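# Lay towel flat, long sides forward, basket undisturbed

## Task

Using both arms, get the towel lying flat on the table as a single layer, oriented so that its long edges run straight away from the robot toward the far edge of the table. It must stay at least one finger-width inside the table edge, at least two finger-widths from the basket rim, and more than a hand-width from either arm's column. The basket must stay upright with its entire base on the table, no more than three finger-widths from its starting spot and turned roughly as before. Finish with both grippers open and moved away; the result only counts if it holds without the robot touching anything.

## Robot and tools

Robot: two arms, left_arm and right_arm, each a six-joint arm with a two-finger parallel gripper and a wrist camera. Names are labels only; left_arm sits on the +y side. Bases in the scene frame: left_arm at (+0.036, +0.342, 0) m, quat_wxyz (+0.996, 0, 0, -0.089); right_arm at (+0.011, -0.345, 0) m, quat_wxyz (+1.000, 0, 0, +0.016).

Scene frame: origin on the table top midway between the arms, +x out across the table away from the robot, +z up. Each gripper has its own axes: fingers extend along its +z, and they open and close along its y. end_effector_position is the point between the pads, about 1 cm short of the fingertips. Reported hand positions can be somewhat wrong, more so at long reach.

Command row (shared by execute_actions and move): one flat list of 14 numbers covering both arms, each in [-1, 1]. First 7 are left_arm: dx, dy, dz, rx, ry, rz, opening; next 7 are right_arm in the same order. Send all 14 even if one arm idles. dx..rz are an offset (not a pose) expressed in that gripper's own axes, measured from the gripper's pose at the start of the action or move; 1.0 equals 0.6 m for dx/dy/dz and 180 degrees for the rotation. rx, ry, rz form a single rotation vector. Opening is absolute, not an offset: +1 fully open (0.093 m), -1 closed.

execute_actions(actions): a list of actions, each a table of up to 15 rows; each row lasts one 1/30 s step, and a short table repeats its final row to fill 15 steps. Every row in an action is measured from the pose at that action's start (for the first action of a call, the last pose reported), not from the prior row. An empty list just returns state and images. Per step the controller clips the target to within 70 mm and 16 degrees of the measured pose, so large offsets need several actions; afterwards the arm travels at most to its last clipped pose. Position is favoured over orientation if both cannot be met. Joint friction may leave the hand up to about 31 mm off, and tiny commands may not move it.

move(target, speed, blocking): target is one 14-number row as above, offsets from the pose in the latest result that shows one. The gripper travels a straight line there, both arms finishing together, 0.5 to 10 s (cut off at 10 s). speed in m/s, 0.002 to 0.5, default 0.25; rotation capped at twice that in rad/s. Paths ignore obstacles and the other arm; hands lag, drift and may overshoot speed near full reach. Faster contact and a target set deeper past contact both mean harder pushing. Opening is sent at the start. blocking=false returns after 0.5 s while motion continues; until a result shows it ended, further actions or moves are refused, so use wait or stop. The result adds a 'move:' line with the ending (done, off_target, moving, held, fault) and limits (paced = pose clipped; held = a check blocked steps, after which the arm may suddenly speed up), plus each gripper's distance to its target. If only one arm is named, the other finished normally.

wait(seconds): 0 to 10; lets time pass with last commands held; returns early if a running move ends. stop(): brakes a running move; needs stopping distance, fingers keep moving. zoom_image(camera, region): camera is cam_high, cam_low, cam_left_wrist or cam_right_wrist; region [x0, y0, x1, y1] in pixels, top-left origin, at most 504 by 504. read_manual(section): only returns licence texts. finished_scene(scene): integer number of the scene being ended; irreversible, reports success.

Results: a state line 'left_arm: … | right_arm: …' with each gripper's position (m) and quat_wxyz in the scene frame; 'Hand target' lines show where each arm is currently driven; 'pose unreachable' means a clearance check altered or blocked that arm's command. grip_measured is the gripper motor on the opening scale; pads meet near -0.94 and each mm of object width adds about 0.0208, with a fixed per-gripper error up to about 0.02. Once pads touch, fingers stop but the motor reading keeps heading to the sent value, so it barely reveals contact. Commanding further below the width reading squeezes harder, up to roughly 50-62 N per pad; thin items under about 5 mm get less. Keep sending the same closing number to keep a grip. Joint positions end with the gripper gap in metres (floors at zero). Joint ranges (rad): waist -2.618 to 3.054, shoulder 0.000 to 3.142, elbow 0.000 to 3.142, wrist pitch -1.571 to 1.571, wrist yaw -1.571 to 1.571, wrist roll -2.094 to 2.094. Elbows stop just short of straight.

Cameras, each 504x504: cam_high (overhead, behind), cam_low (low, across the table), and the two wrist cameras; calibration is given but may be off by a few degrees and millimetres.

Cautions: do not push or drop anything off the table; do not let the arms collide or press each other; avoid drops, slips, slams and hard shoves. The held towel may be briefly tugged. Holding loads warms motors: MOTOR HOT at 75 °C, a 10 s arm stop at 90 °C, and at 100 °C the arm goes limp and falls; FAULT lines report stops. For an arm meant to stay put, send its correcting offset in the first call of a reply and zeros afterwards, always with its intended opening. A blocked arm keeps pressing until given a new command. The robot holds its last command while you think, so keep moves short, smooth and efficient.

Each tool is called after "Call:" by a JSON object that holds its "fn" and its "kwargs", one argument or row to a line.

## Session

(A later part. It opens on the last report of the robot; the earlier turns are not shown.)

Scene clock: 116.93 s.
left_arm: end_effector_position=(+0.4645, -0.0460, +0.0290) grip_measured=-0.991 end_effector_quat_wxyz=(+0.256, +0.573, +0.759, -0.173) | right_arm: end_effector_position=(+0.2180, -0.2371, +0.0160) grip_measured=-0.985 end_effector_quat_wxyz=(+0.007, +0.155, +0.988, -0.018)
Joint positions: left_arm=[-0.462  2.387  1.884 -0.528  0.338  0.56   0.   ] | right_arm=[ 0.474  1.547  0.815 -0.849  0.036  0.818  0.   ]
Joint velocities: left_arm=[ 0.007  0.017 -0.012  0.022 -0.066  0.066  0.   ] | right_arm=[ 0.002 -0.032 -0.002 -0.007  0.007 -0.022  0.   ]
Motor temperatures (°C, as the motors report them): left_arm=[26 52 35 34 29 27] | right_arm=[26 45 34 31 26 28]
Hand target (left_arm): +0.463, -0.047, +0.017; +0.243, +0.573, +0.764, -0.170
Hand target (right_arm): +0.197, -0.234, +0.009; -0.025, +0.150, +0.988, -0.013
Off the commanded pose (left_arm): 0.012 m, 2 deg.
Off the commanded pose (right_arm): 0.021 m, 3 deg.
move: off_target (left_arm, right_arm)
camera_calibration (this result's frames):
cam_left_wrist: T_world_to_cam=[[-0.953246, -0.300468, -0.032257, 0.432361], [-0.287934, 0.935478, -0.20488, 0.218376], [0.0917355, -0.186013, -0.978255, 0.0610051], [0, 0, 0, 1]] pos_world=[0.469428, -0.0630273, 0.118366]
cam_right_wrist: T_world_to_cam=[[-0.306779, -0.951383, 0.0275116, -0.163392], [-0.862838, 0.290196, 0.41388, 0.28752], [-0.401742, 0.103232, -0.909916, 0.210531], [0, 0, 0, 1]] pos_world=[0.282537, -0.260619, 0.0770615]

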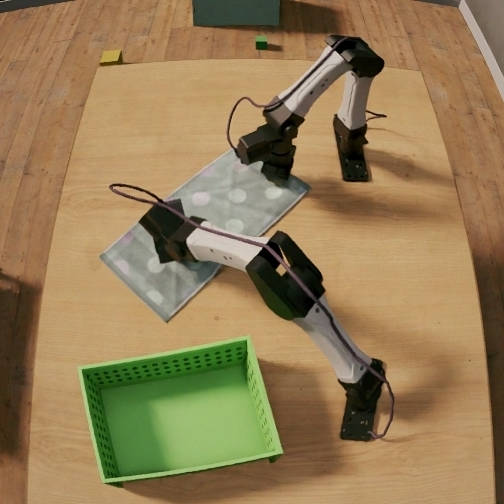

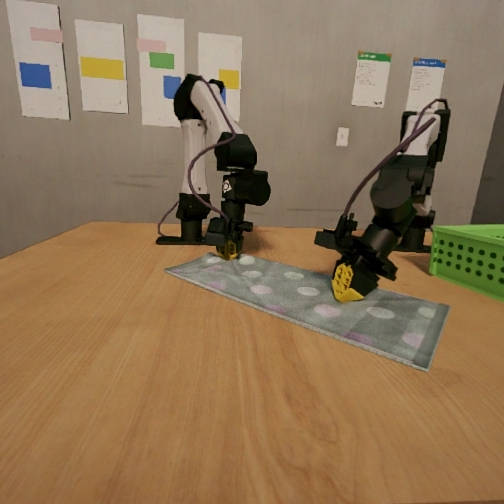

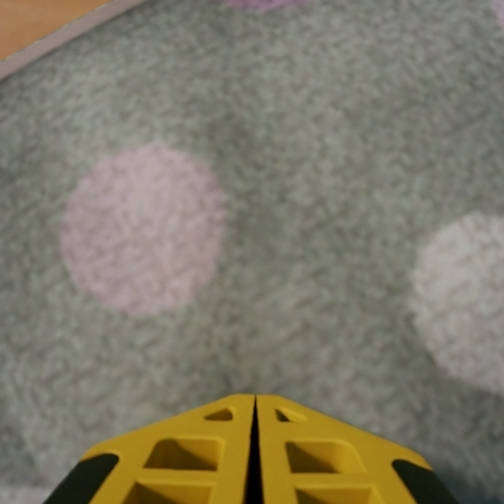

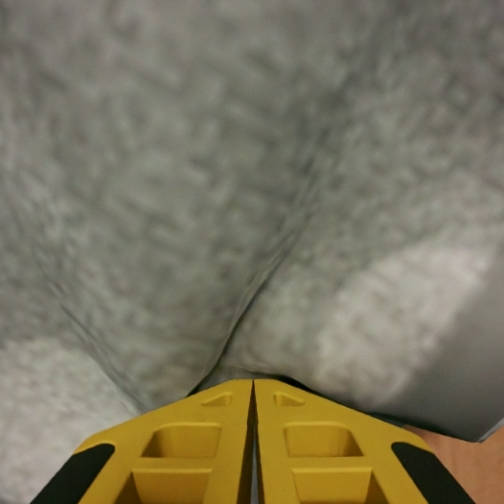

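Call:
{"fn": "move", "kwargs": {
  "target": [-0.026,0.005,0.04,0,0,0,-1,0.198,0.246,0.02,0,0,0,-1],
  "speed": 0.08
}}

Call:
{"fn": "move", "kwargs": {
  "target": [0.1,-0.1,-0.25,0,0,0,-1,0,-0.1,-0.2,0,0,0,-1]
}}

Scene clock: 126.17 s.
left_arm: end_effector_position=(+0.4768, -0.0671, +0.0300) grip_measured=-0.991 end_effector_quat_wxyz=(+0.266, +0.574, +0.754, -0.177) | right_arm: end_effector_position=(+0.1598, -0.0955, +0.0160) grip_measured=-0.985 end_effector_quat_wxyz=(+0.045, +0.161, +0.984, -0.061)
Joint positions: left_arm=[-0.477  2.472  2.029 -0.562  0.34   0.546  0.   ] | right_arm=[ 1.07   1.823  1.119 -0.956  0.122  1.433  0.   ]
Joint velocities: left_arm=[ 0.017  0.012 -0.002 -0.022  0.007 -0.095  0.   ] | right_arm=[ 0.012 -0.002 -0.007 -0.095  0.022  0.022  0.   ]
Motor temperatures (°C, as the motors report them): left_arm=[26 51 36 34 29 27] | right_arm=[27 42 34 30 26 28]
Hand target (left_arm): +0.475, -0.070, +0.018; +0.256, +0.573, +0.759, -0.173
Hand target (right_arm): +0.145, -0.065, -0.001; +0.003, +0.153, +0.988, -0.021
Off the commanded pose (left_arm): 0.012 m, 1 deg.
Off the commanded pose (right_arm): 0.041 m, 7 deg.
move: off_target (left_arm, right_arm)
camera_calibration (this result's frames):
cam_left_wrist: T_world_to_cam=[[-0.95441, -0.296001, -0.0385281, 0.438803], [-0.280115, 0.932738, -0.227015, 0.238625], [0.103133, -0.205873, -0.973129, 0.0500483], [0, 0, 0, 1]] pos_world=[0.480478, -0.0823847, 0.119781]
cam_right_wrist: T_world_to_cam=[[-0.32232, -0.941241, 0.100875, -0.0443195], [-0.88183, 0.337294, 0.329557, 0.205147], [-0.344217, 0.0172684, -0.938731, 0.155559], [0, 0, 0, 1]] pos_world=[0.220166, -0.113597, 0.0828909]

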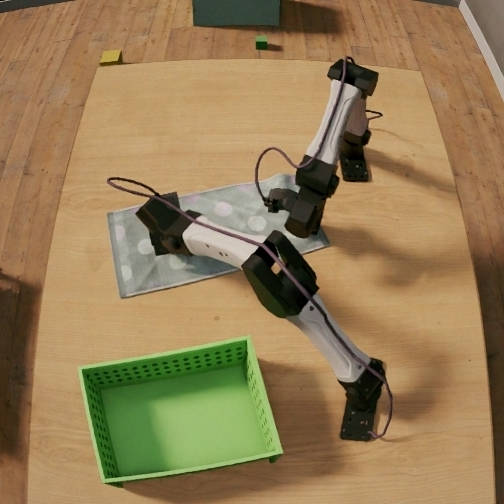

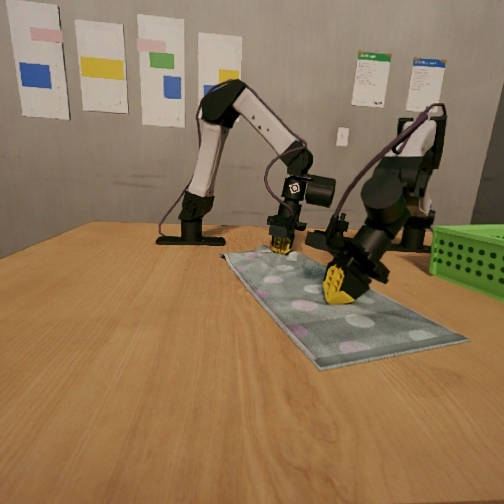

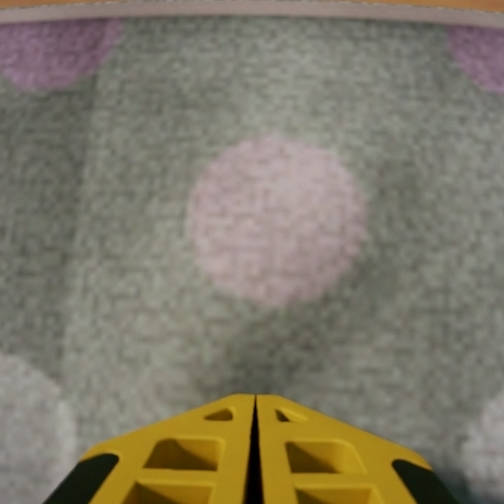

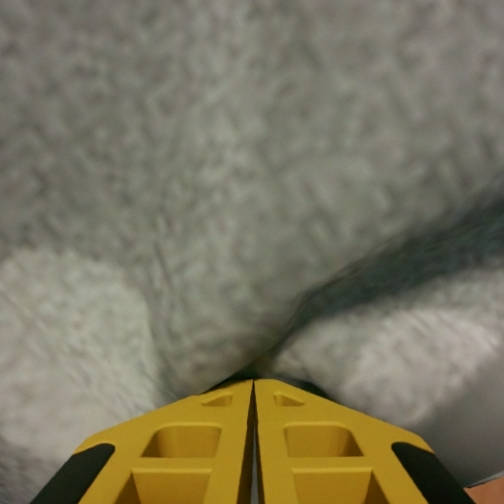

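Scene clock: 127.53 s.
left_arm: end_effector_position=(+0.3827, +0.0421, +0.1158) grip_measured=-0.991 end_effector_quat_wxyz=(+0.273, +0.572, +0.755, -0.171) | right_arm: end_effector_position=(+0.1358, -0.1369, +0.1331) grip_measured=-0.985 end_effector_quat_wxyz=(+0.045, +0.162, +0.983, -0.070)
Joint positions: left_arm=[-0.404  1.825  1.357 -0.545  0.365  0.608  0.   ] | right_arm=[ 1.085  1.554  1.295 -1.42   0.126  1.45   0.   ]
Joint velocities: left_arm=[-0.007  0.002 -0.017 -0.037  0.022 -0.022  0.   ] | right_arm=[-0.002  0.027 -0.007 -0.037 -0.051 -0.051  0.   ]
Motor temperatures (°C, as the motors report them): left_arm=[26 51 36 34 29 27] | right_arm=[27 42 34 30 26 28]
Hand target (left_arm): +0.378, +0.046, +0.114; +0.267, +0.574, +0.754, -0.176
Hand target (right_arm): +0.132, -0.136, +0.142; +0.045, +0.161, +0.984, -0.061
Off the commanded pose (left_arm): 0.009 m, 1 deg.
Off the commanded pose (right_arm): 0.009 m, 1 deg.
move: done
camera_calibration (this result's frames):
cam_left_wrist: T_world_to_cam=[[-0.950698, -0.30539, -0.0539455, 0.385396], [-0.2856, 0.929976, -0.231467, 0.132644], [0.120856, -0.204648, -0.971346, 0.158613], [0, 0, 0, 1]] pos_world=[0.385109, 0.0268, 0.205561]
cam_right_wrist: T_world_to_cam=[[-0.324764, -0.938516, 0.117114, -0.104246], [-0.880333, 0.345226, 0.325319, 0.16077], [-0.345748, 0.00255203, -0.938324, 0.256052], [0, 0, 0, 1]] pos_world=[0.196205, -0.153992, 0.200168]

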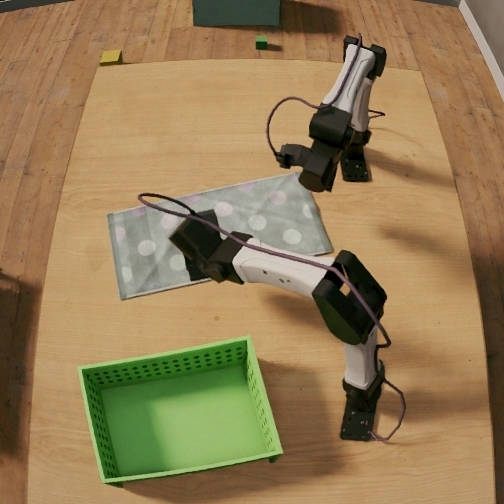

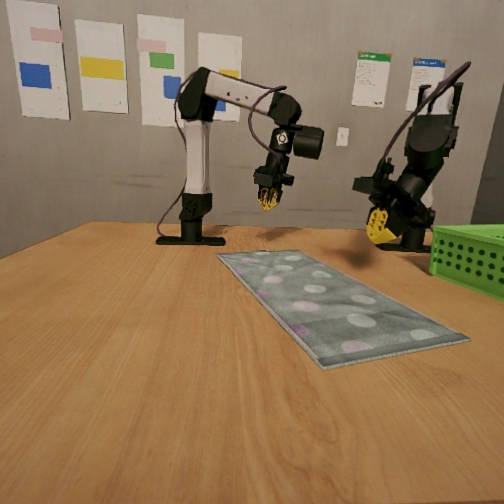

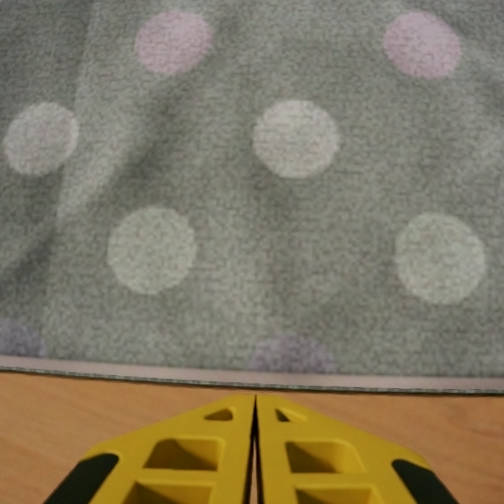

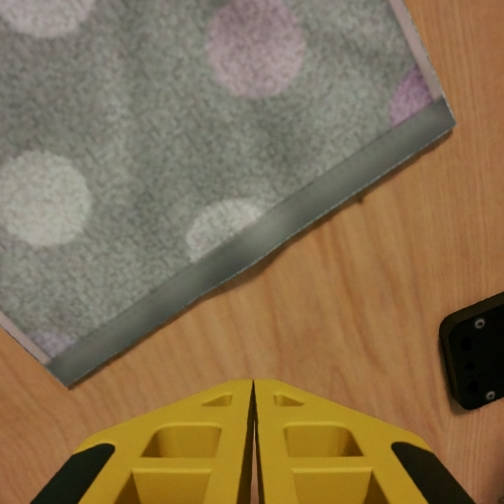

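Call:
{"fn": "move", "kwargs": {
  "target": [-0.09,0.1,0.265,0,0,0,-1,-0.021,0.07,0.21,0,0,0,-1],
  "speed": 0.12
}}

Call:
{"fn": "move", "kwargs": {
  "target": [0.01,0,0.016,0,0,0,-1,0.055,0.17,0,0,0,0,-1],
  "speed": 0.08
}}

Call:
{"fn": "move", "kwargs": {
  "target": [0.2,-0.2,-0.4,0,0,0,-1,-0.1,-0.3,-0.2,0,0,0,-1]
}}

Scene clock: 141.73 s.
left_arm: end_effector_position=(+0.4875, -0.0691, +0.0311) grip_measured=-0.991 end_effector_quat_wxyz=(+0.285, +0.573, +0.748, -0.176) | right_arm: end_effector_position=(+0.1635, -0.1227, +0.0161) grip_measured=-0.985 end_effector_quat_wxyz=(+0.039, +0.159, +0.984, -0.076)
Joint positions: left_arm=[-0.469  2.486  2.039 -0.52   0.341  0.553  0.   ] | right_arm=[ 1.015  1.772  1.051 -0.965  0.126  1.376  0.   ]
Joint velocities: left_arm=[ 0.007 -0.002 -0.002 -0.081 -0.037 -0.022  0.   ] | right_arm=[-0.002 -0.012 -0.012 -0.066 -0.022 -0.022  0.   ]
Motor temperatures (°C, as the motors report them): left_arm=[26 49 36 34 29 27] | right_arm=[27 40 35 30 26 28]
Hand target (left_arm): +0.485, -0.070, +0.023; +0.273, +0.572, +0.755, -0.172
Hand target (right_arm): +0.171, -0.121, +0.005; +0.046, +0.162, +0.983, -0.070
Off the commanded pose (left_arm): 0.007 m, 2 deg.
Off the commanded pose (right_arm): 0.013 m, 1 deg.
move: off_target (right_arm)
camera_calibration (this result's frames):
cam_left_wrist: T_world_to_cam=[[-0.95194, -0.299662, -0.0633464, 0.447771], [-0.274627, 0.926667, -0.256648, 0.241564], [0.135609, -0.226917, -0.964427, 0.0320031], [0, 0, 0, 1]] pos_world=[0.488251, -0.0824073, 0.121226]
cam_right_wrist: T_world_to_cam=[[-0.319267, -0.938508, 0.131423, -0.0694012], [-0.876819, 0.345157, 0.334746, 0.217558], [-0.359523, -0.0083603, -0.933099, 0.156715], [0, 0, 0, 1]] pos_world=[0.224944, -0.138915, 0.0825244]

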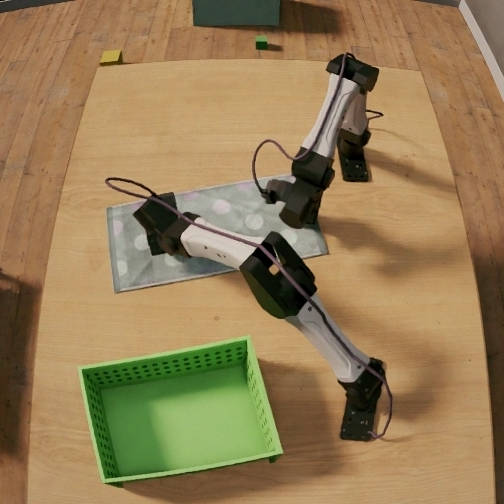

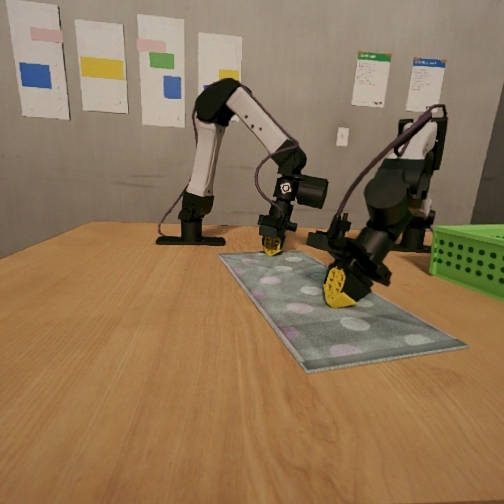

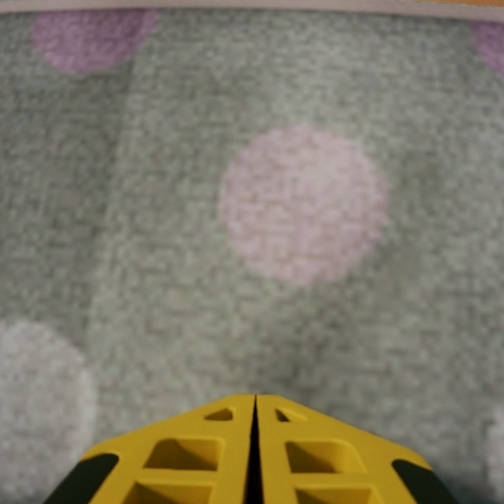

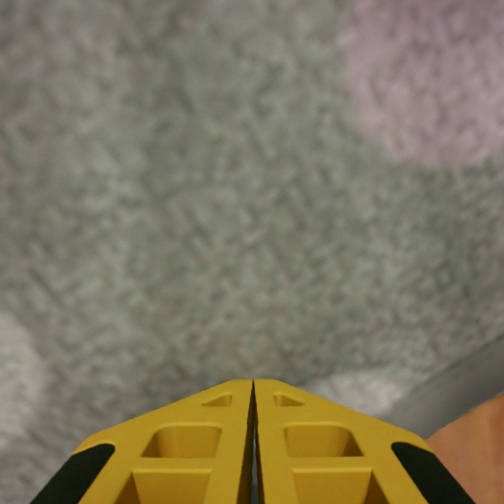

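Scene clock: 143.37 s.
left_arm: end_effector_position=(+0.4883, -0.0697, +0.0318) grip_measured=-0.991 end_effector_quat_wxyz=(+0.287, +0.573, +0.747, -0.176) | right_arm: end_effector_position=(+0.1620, -0.0509, +0.0168) grip_measured=-0.985 end_effector_quat_wxyz=(+0.043, +0.156, +0.979, -0.124)
Joint positions: left_arm=[-0.469  2.486  2.039 -0.515  0.341  0.553  0.   ] | right_arm=[ 1.136  2.078  1.461 -1.176  0.142  1.501  0.   ]
Joint velocities: left_arm=[ 0.002 -0.012 -0.012 -0.081 -0.139  0.007  0.   ] | right_arm=[-0.007 -0.007 -0.002 -0.007  0.007 -0.022  0.   ]
Motor temperatures (°C, as the motors report them): left_arm=[26 49 36 34 29 27] | right_arm=[27 40 35 30 26 28]
Hand target (left_arm): +0.488, -0.070, +0.020; +0.285, +0.573, +0.748, -0.176
Hand target (right_arm): +0.162, -0.019, +0.001; +0.037, +0.158, +0.984, -0.077
Off the commanded pose (left_arm): 0.012 m, 0 deg.
Off the commanded pose (right_arm): 0.039 m, 6 deg.
move: off_target (left_arm, right_arm)
camera_calibration (this result's frames):
cam_left_wrist: T_world_to_cam=[[-0.951664, -0.299871, -0.0664372, 0.448356], [-0.273525, 0.925834, -0.260798, 0.242076], [0.139715, -0.23002, -0.963105, 0.0301719], [0, 0, 0, 1]] pos_world=[0.488682, -0.0827329, 0.121979]
cam_right_wrist: T_world_to_cam=[[-0.317494, -0.921403, 0.224086, -0.00353651], [-0.87444, 0.375897, 0.306684, 0.192829], [-0.366813, -0.0985797, -0.925057, 0.153849], [0, 0, 0, 1]] pos_world=[0.223928, -0.060576, 0.0839739]

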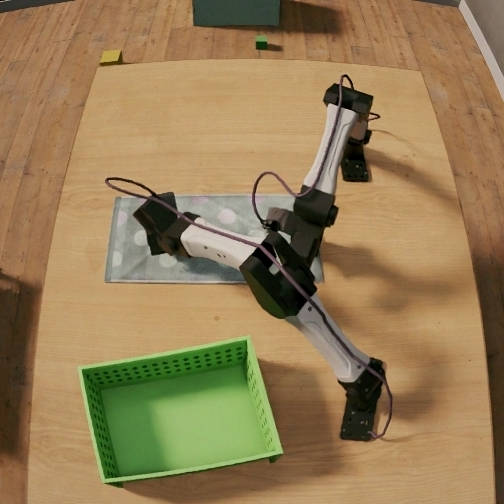

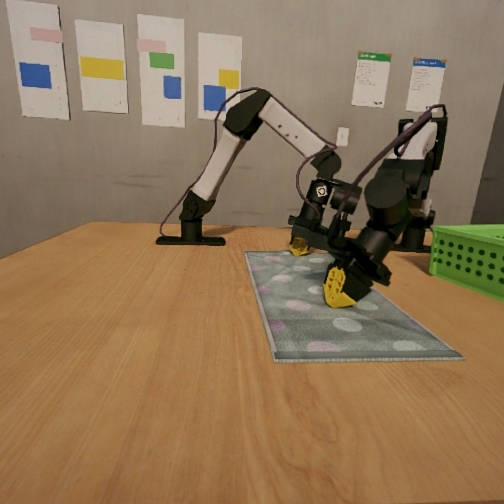

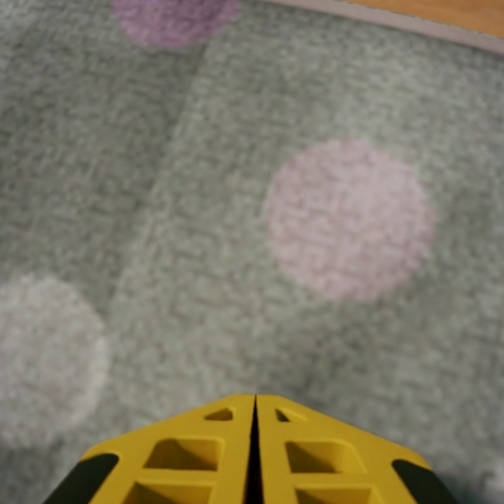

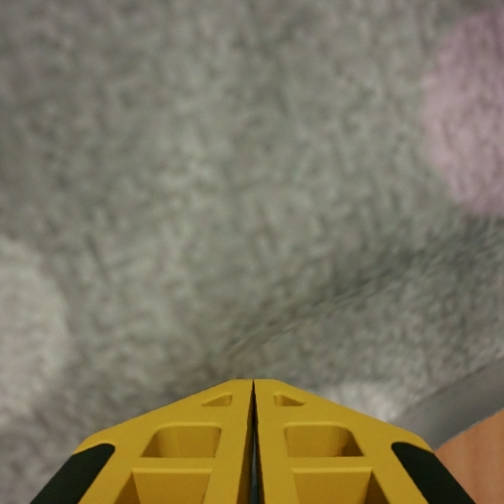

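Scene clock: 145.17 s.
left_arm: end_effector_position=(+0.3039, +0.1213, +0.1437) grip_measured=-0.991 end_effector_quat_wxyz=(+0.297, +0.571, +0.746, -0.168) | right_arm: end_effector_position=(+0.1597, -0.1941, +0.1836) grip_measured=-0.985 end_effector_quat_wxyz=(+0.074, +0.151, +0.984, -0.054)
Joint positions: left_arm=[-0.317  1.365  0.977 -0.603  0.411  0.687  0.   ] | right_arm=[ 0.903  1.377  1.339 -1.56   0.181  1.243  0.   ]
Joint velocities: left_arm=[0.017 0.007 0.007 0.007 0.022 0.022 0.   ] | right_arm=[-0.002  0.007 -0.007  0.022 -0.037  0.007  0.   ]
Motor temperatures (°C, as the motors report them): left_arm=[26 49 35 34 29 27] | right_arm=[27 40 35 30 26 28]
Hand target (left_arm): +0.297, +0.126, +0.139; +0.288, +0.573, +0.747, -0.174
Hand target (right_arm): +0.158, -0.202, +0.183; +0.074, +0.150, +0.984, -0.064
Off the commanded pose (left_arm): 0.014 m, 1 deg.
Off the commanded pose (right_arm): 0.010 m, 9 deg.
joint sent to its limit (right arm) — the command would take joint 4 (wrist pitch) past its lower limit, so that joint was sent only as far as its limit.
move: off_target (left_arm, right_arm)
camera_calibration (this result's frames):
cam_left_wrist: T_world_to_cam=[[-0.947116, -0.308386, -0.0887113, 0.340418], [-0.275496, 0.923193, -0.267988, 0.0459486], [0.164541, -0.229376, -0.959329, 0.199494], [0, 0, 0, 1]] pos_world=[0.302249, 0.10832, 0.233893]
cam_right_wrist: T_world_to_cam=[[-0.305326, -0.948984, 0.0787729, -0.154169], [-0.907308, 0.315033, 0.278471, 0.192154], [-0.289081, 0.0135531, -0.957209, 0.308465], [0, 0, 0, 1]] pos_world=[0.216442, -0.21102, 0.2539]

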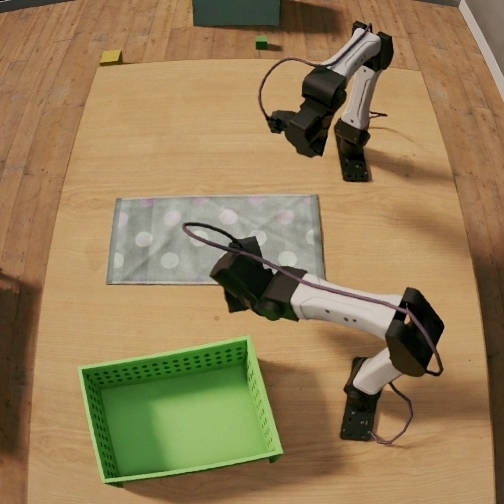

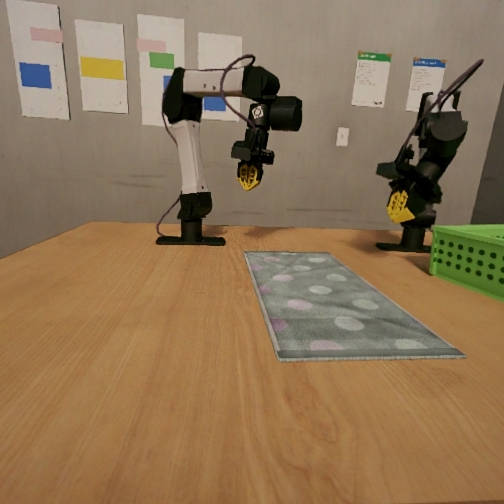

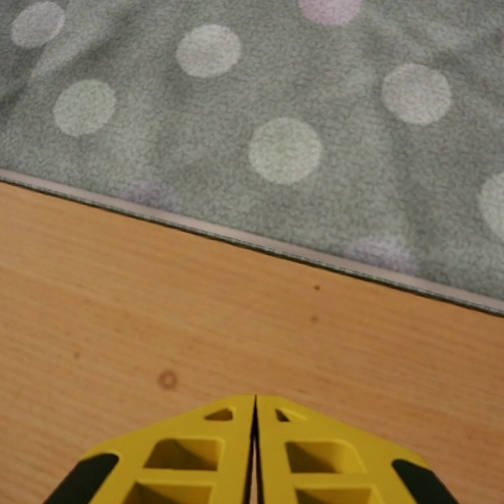

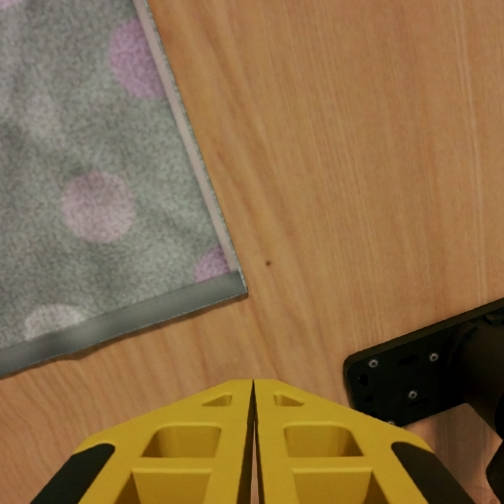

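Call:
{"fn": "move", "kwargs": {
  "target": [0.1,-0.15,-0.25,0,0,0,-1,-0.208,0.313,0.311,-0.026,0,0,1],
  "speed": 0.15
}}

Call:
{"fn": "move", "kwargs": {
  "target": [0,0,0,0,0,0,-1,-0.01,0.127,0.03,0,0,0,1],
  "speed": 0.06
}}

Call:
{"fn": "move", "kwargs": {
  "target": [0,0,0,0,0,0,-1,0.05,-0.3,-0.25,0,0,0,1]
}}

Scene clock: 156.57 s.
left_arm: end_effector_position=(+0.1722, +0.2277, +0.2054) grip_measured=-0.991 end_effector_quat_wxyz=(+0.285, +0.569, +0.754, -0.164) | right_arm: end_effector_position=(+0.3475, -0.0792, +0.0211) grip_measured=+1.000 end_effector_quat_wxyz=(+0.079, +0.144, +0.986, -0.019)
Joint positions: left_arm=[-0.014  0.8    0.977 -1.329  0.54   0.983  0.   ] | right_arm=[ 0.692  2.168  1.643 -0.972  0.145  1.009  0.093]
Joint velocities: left_arm=[ 0.007 -0.002  0.007 -0.022  0.022  0.037  0.   ] | right_arm=[-0.012  0.007 -0.002  0.022  0.066 -0.007  0.   ]
Motor temperatures (°C, as the motors report them): left_arm=[26 45 35 34 29 27] | right_arm=[27 39 35 30 26 28]
Hand target (left_arm): +0.170, +0.227, +0.215; +0.298, +0.572, +0.747, -0.163
Hand target (right_arm): +0.359, -0.076, +0.004; +0.081, +0.147, +0.986, -0.013
Off the commanded pose (left_arm): 0.008 m, 2 deg.
Off the commanded pose (right_arm): 0.020 m, 1 deg.
move: off_target (right_arm)
camera_calibration (this result's frames):
cam_left_wrist: T_world_to_cam=[[-0.94547, -0.316315, -0.0776689, 0.253249], [-0.289753, 0.925741, -0.242996, -0.0753188], [0.148764, -0.20724, -0.966913, 0.303984], [0, 0, 0, 1]] pos_world=[0.172393, 0.21283, 0.295294]
cam_right_wrist: T_world_to_cam=[[-0.286069, -0.958165, 0.0091531, 0.0190713], [-0.918935, 0.277038, 0.280728, 0.372542], [-0.27152, 0.0718965, -0.959744, 0.204209], [0, 0, 0, 1]] pos_world=[0.403245, -0.0996169, 0.0912305]

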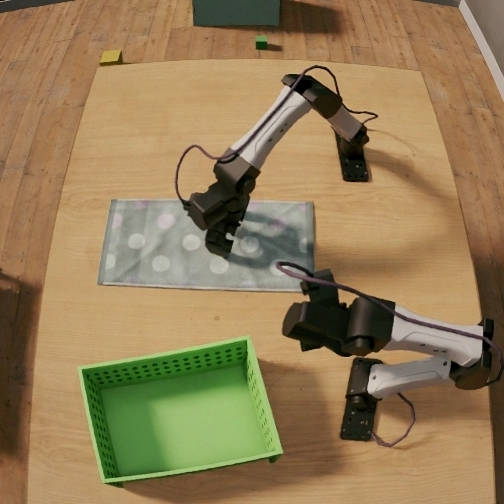

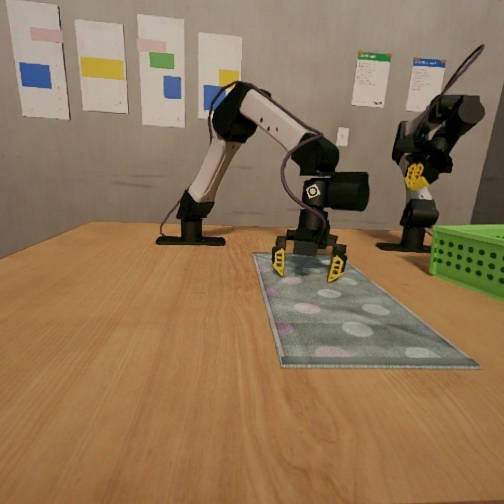

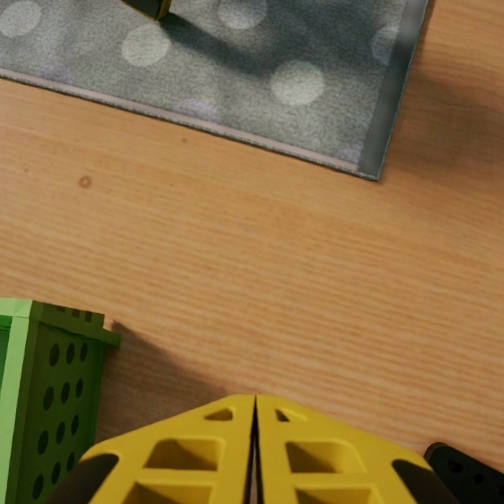

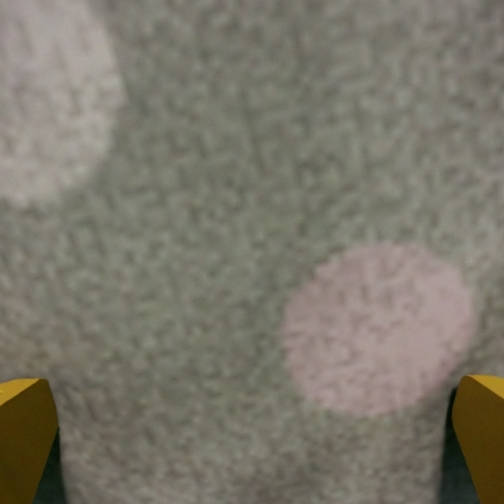

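Scene clock: 158.13 s.
left_arm: end_effector_position=(+0.1722, +0.2277, +0.2054) grip_measured=-0.991 end_effector_quat_wxyz=(+0.285, +0.569, +0.754, -0.164) | right_arm: end_effector_position=(+0.3822, -0.0164, +0.0217) grip_measured=+1.000 end_effector_quat_wxyz=(+0.090, +0.149, +0.985, -0.010)
Joint positions: left_arm=[-0.014  0.8    0.977 -1.329  0.54   0.983  0.   ] | right_arm=[ 0.744  2.44   2.108 -1.146  0.156  1.069  0.093]
Joint velocities: left_arm=[ 0.017 -0.002 -0.012 -0.022  0.037  0.037  0.   ] | right_arm=[ 0.002 -0.012  0.002 -0.125  0.037 -0.007  0.   ]
Motor temperatures (°C, as the motors report them): left_arm=[26 44 35 34 29 27] | right_arm=[27 39 35 30 26 28]
Hand target (left_arm): +0.172, +0.228, +0.205; +0.285, +0.569, +0.754, -0.164
Hand target (right_arm): +0.376, -0.010, +0.003; +0.079, +0.144, +0.986, -0.019
Off the commanded pose (left_arm): 0.000 m, 0 deg.
Off the commanded pose (right_arm): 0.020 m, 2 deg.
move: off_target (right_arm)
camera_calibration (this result's frames):
cam_left_wrist: T_world_to_cam=[[-0.945524, -0.316195, -0.0774976, 0.25316], [-0.289625, 0.925703, -0.243293, -0.0752227], [0.148668, -0.207594, -0.966852, 0.304091], [0, 0, 0, 1]] pos_world=[0.172373, 0.212809, 0.295329]
cam_right_wrist: T_world_to_cam=[[-0.294458, -0.955582, -0.0125163, 0.0928206], [-0.923248, 0.281063, 0.261949, 0.389094], [-0.246796, 0.0886885, -0.965001, 0.200603], [0, 0, 0, 1]] pos_world=[0.43607, -0.0384534, 0.0928217]

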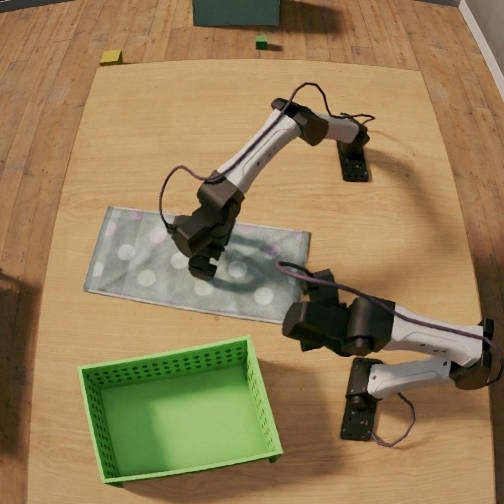

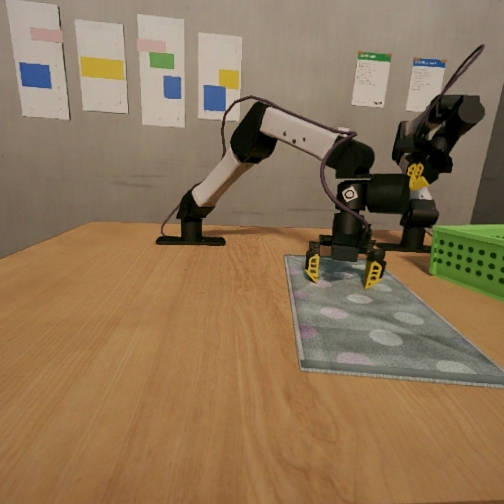

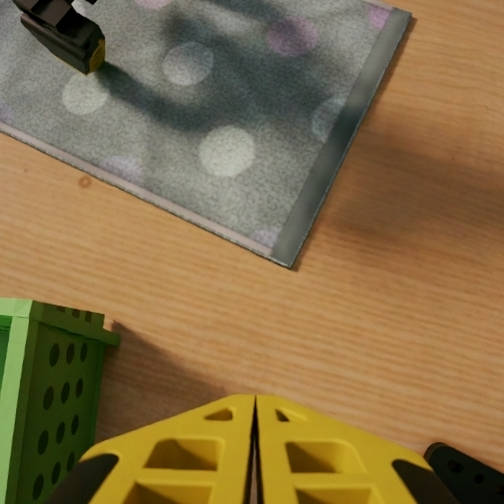

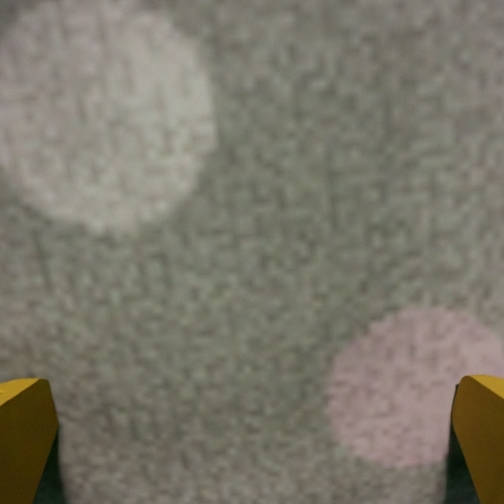

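Scene clock: 159.67 s.
left_arm: end_effector_position=(+0.1722, +0.2277, +0.2054) grip_measured=-0.991 end_effector_quat_wxyz=(+0.285, +0.569, +0.754, -0.164) | right_arm: end_effector_position=(+0.2822, -0.1654, +0.1662) grip_measured=+1.000 end_effector_quat_wxyz=(+0.101, +0.149, +0.984, -0.004)
Joint positions: left_arm=[-0.014  0.8    0.977 -1.329  0.54   0.983  0.   ] | right_arm=[ 0.63   1.653  1.523 -1.307  0.152  0.954  0.093]
Joint velocities: left_arm=[-0.022  0.012 -0.017 -0.022 -0.007  0.037  0.   ] | right_arm=[-0.007  0.007 -0.012 -0.037 -0.007  0.007  0.   ]
Motor temperatures (°C, as the motors report them): left_arm=[26 44 35 34 29 27] | right_arm=[27 39 35 30 26 28]
Hand target (left_arm): +0.172, +0.228, +0.205; +0.285, +0.569, +0.754, -0.164
Hand target (right_arm): +0.277, -0.172, +0.165; +0.091, +0.148, +0.985, -0.010
Off the commanded pose (left_arm): 0.000 m, 0 deg.
Off the commanded pose (right_arm): 0.011 m, 1 deg.
move: off_target (right_arm)
camera_calibration (this result's frames):
cam_left_wrist: T_world_to_cam=[[-0.945524, -0.316195, -0.0774976, 0.25316], [-0.289625, 0.925703, -0.243293, -0.0752227], [0.148668, -0.207594, -0.966852, 0.304091], [0, 0, 0, 1]] pos_world=[0.172373, 0.212809, 0.295329]
cam_right_wrist: T_world_to_cam=[[-0.294084, -0.955383, -0.0275334, -0.0747231], [-0.929063, 0.278981, 0.242922, 0.305197], [-0.224402, 0.0970197, -0.969655, 0.324442], [0, 0, 0, 1]] pos_world=[0.334378, -0.188011, 0.2384]

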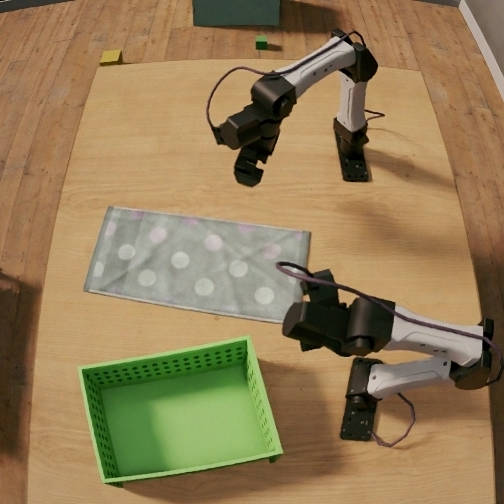

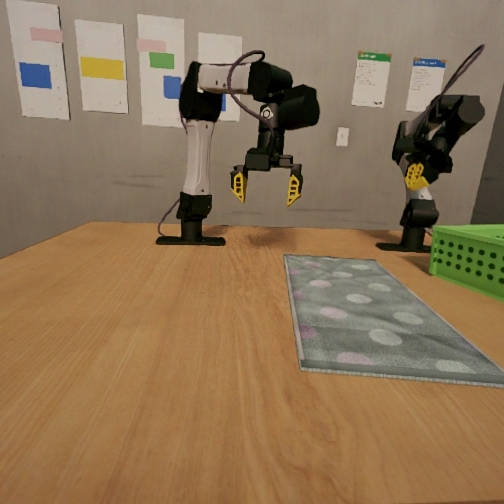

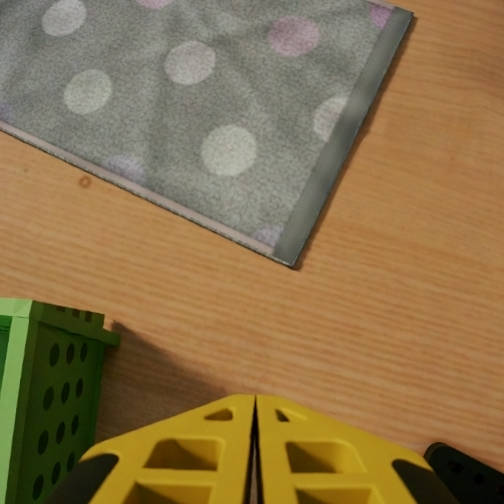

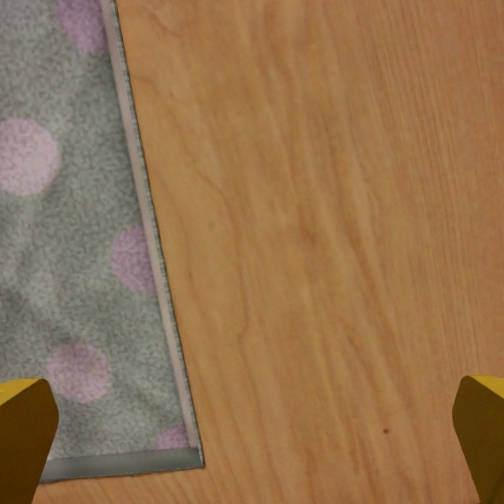

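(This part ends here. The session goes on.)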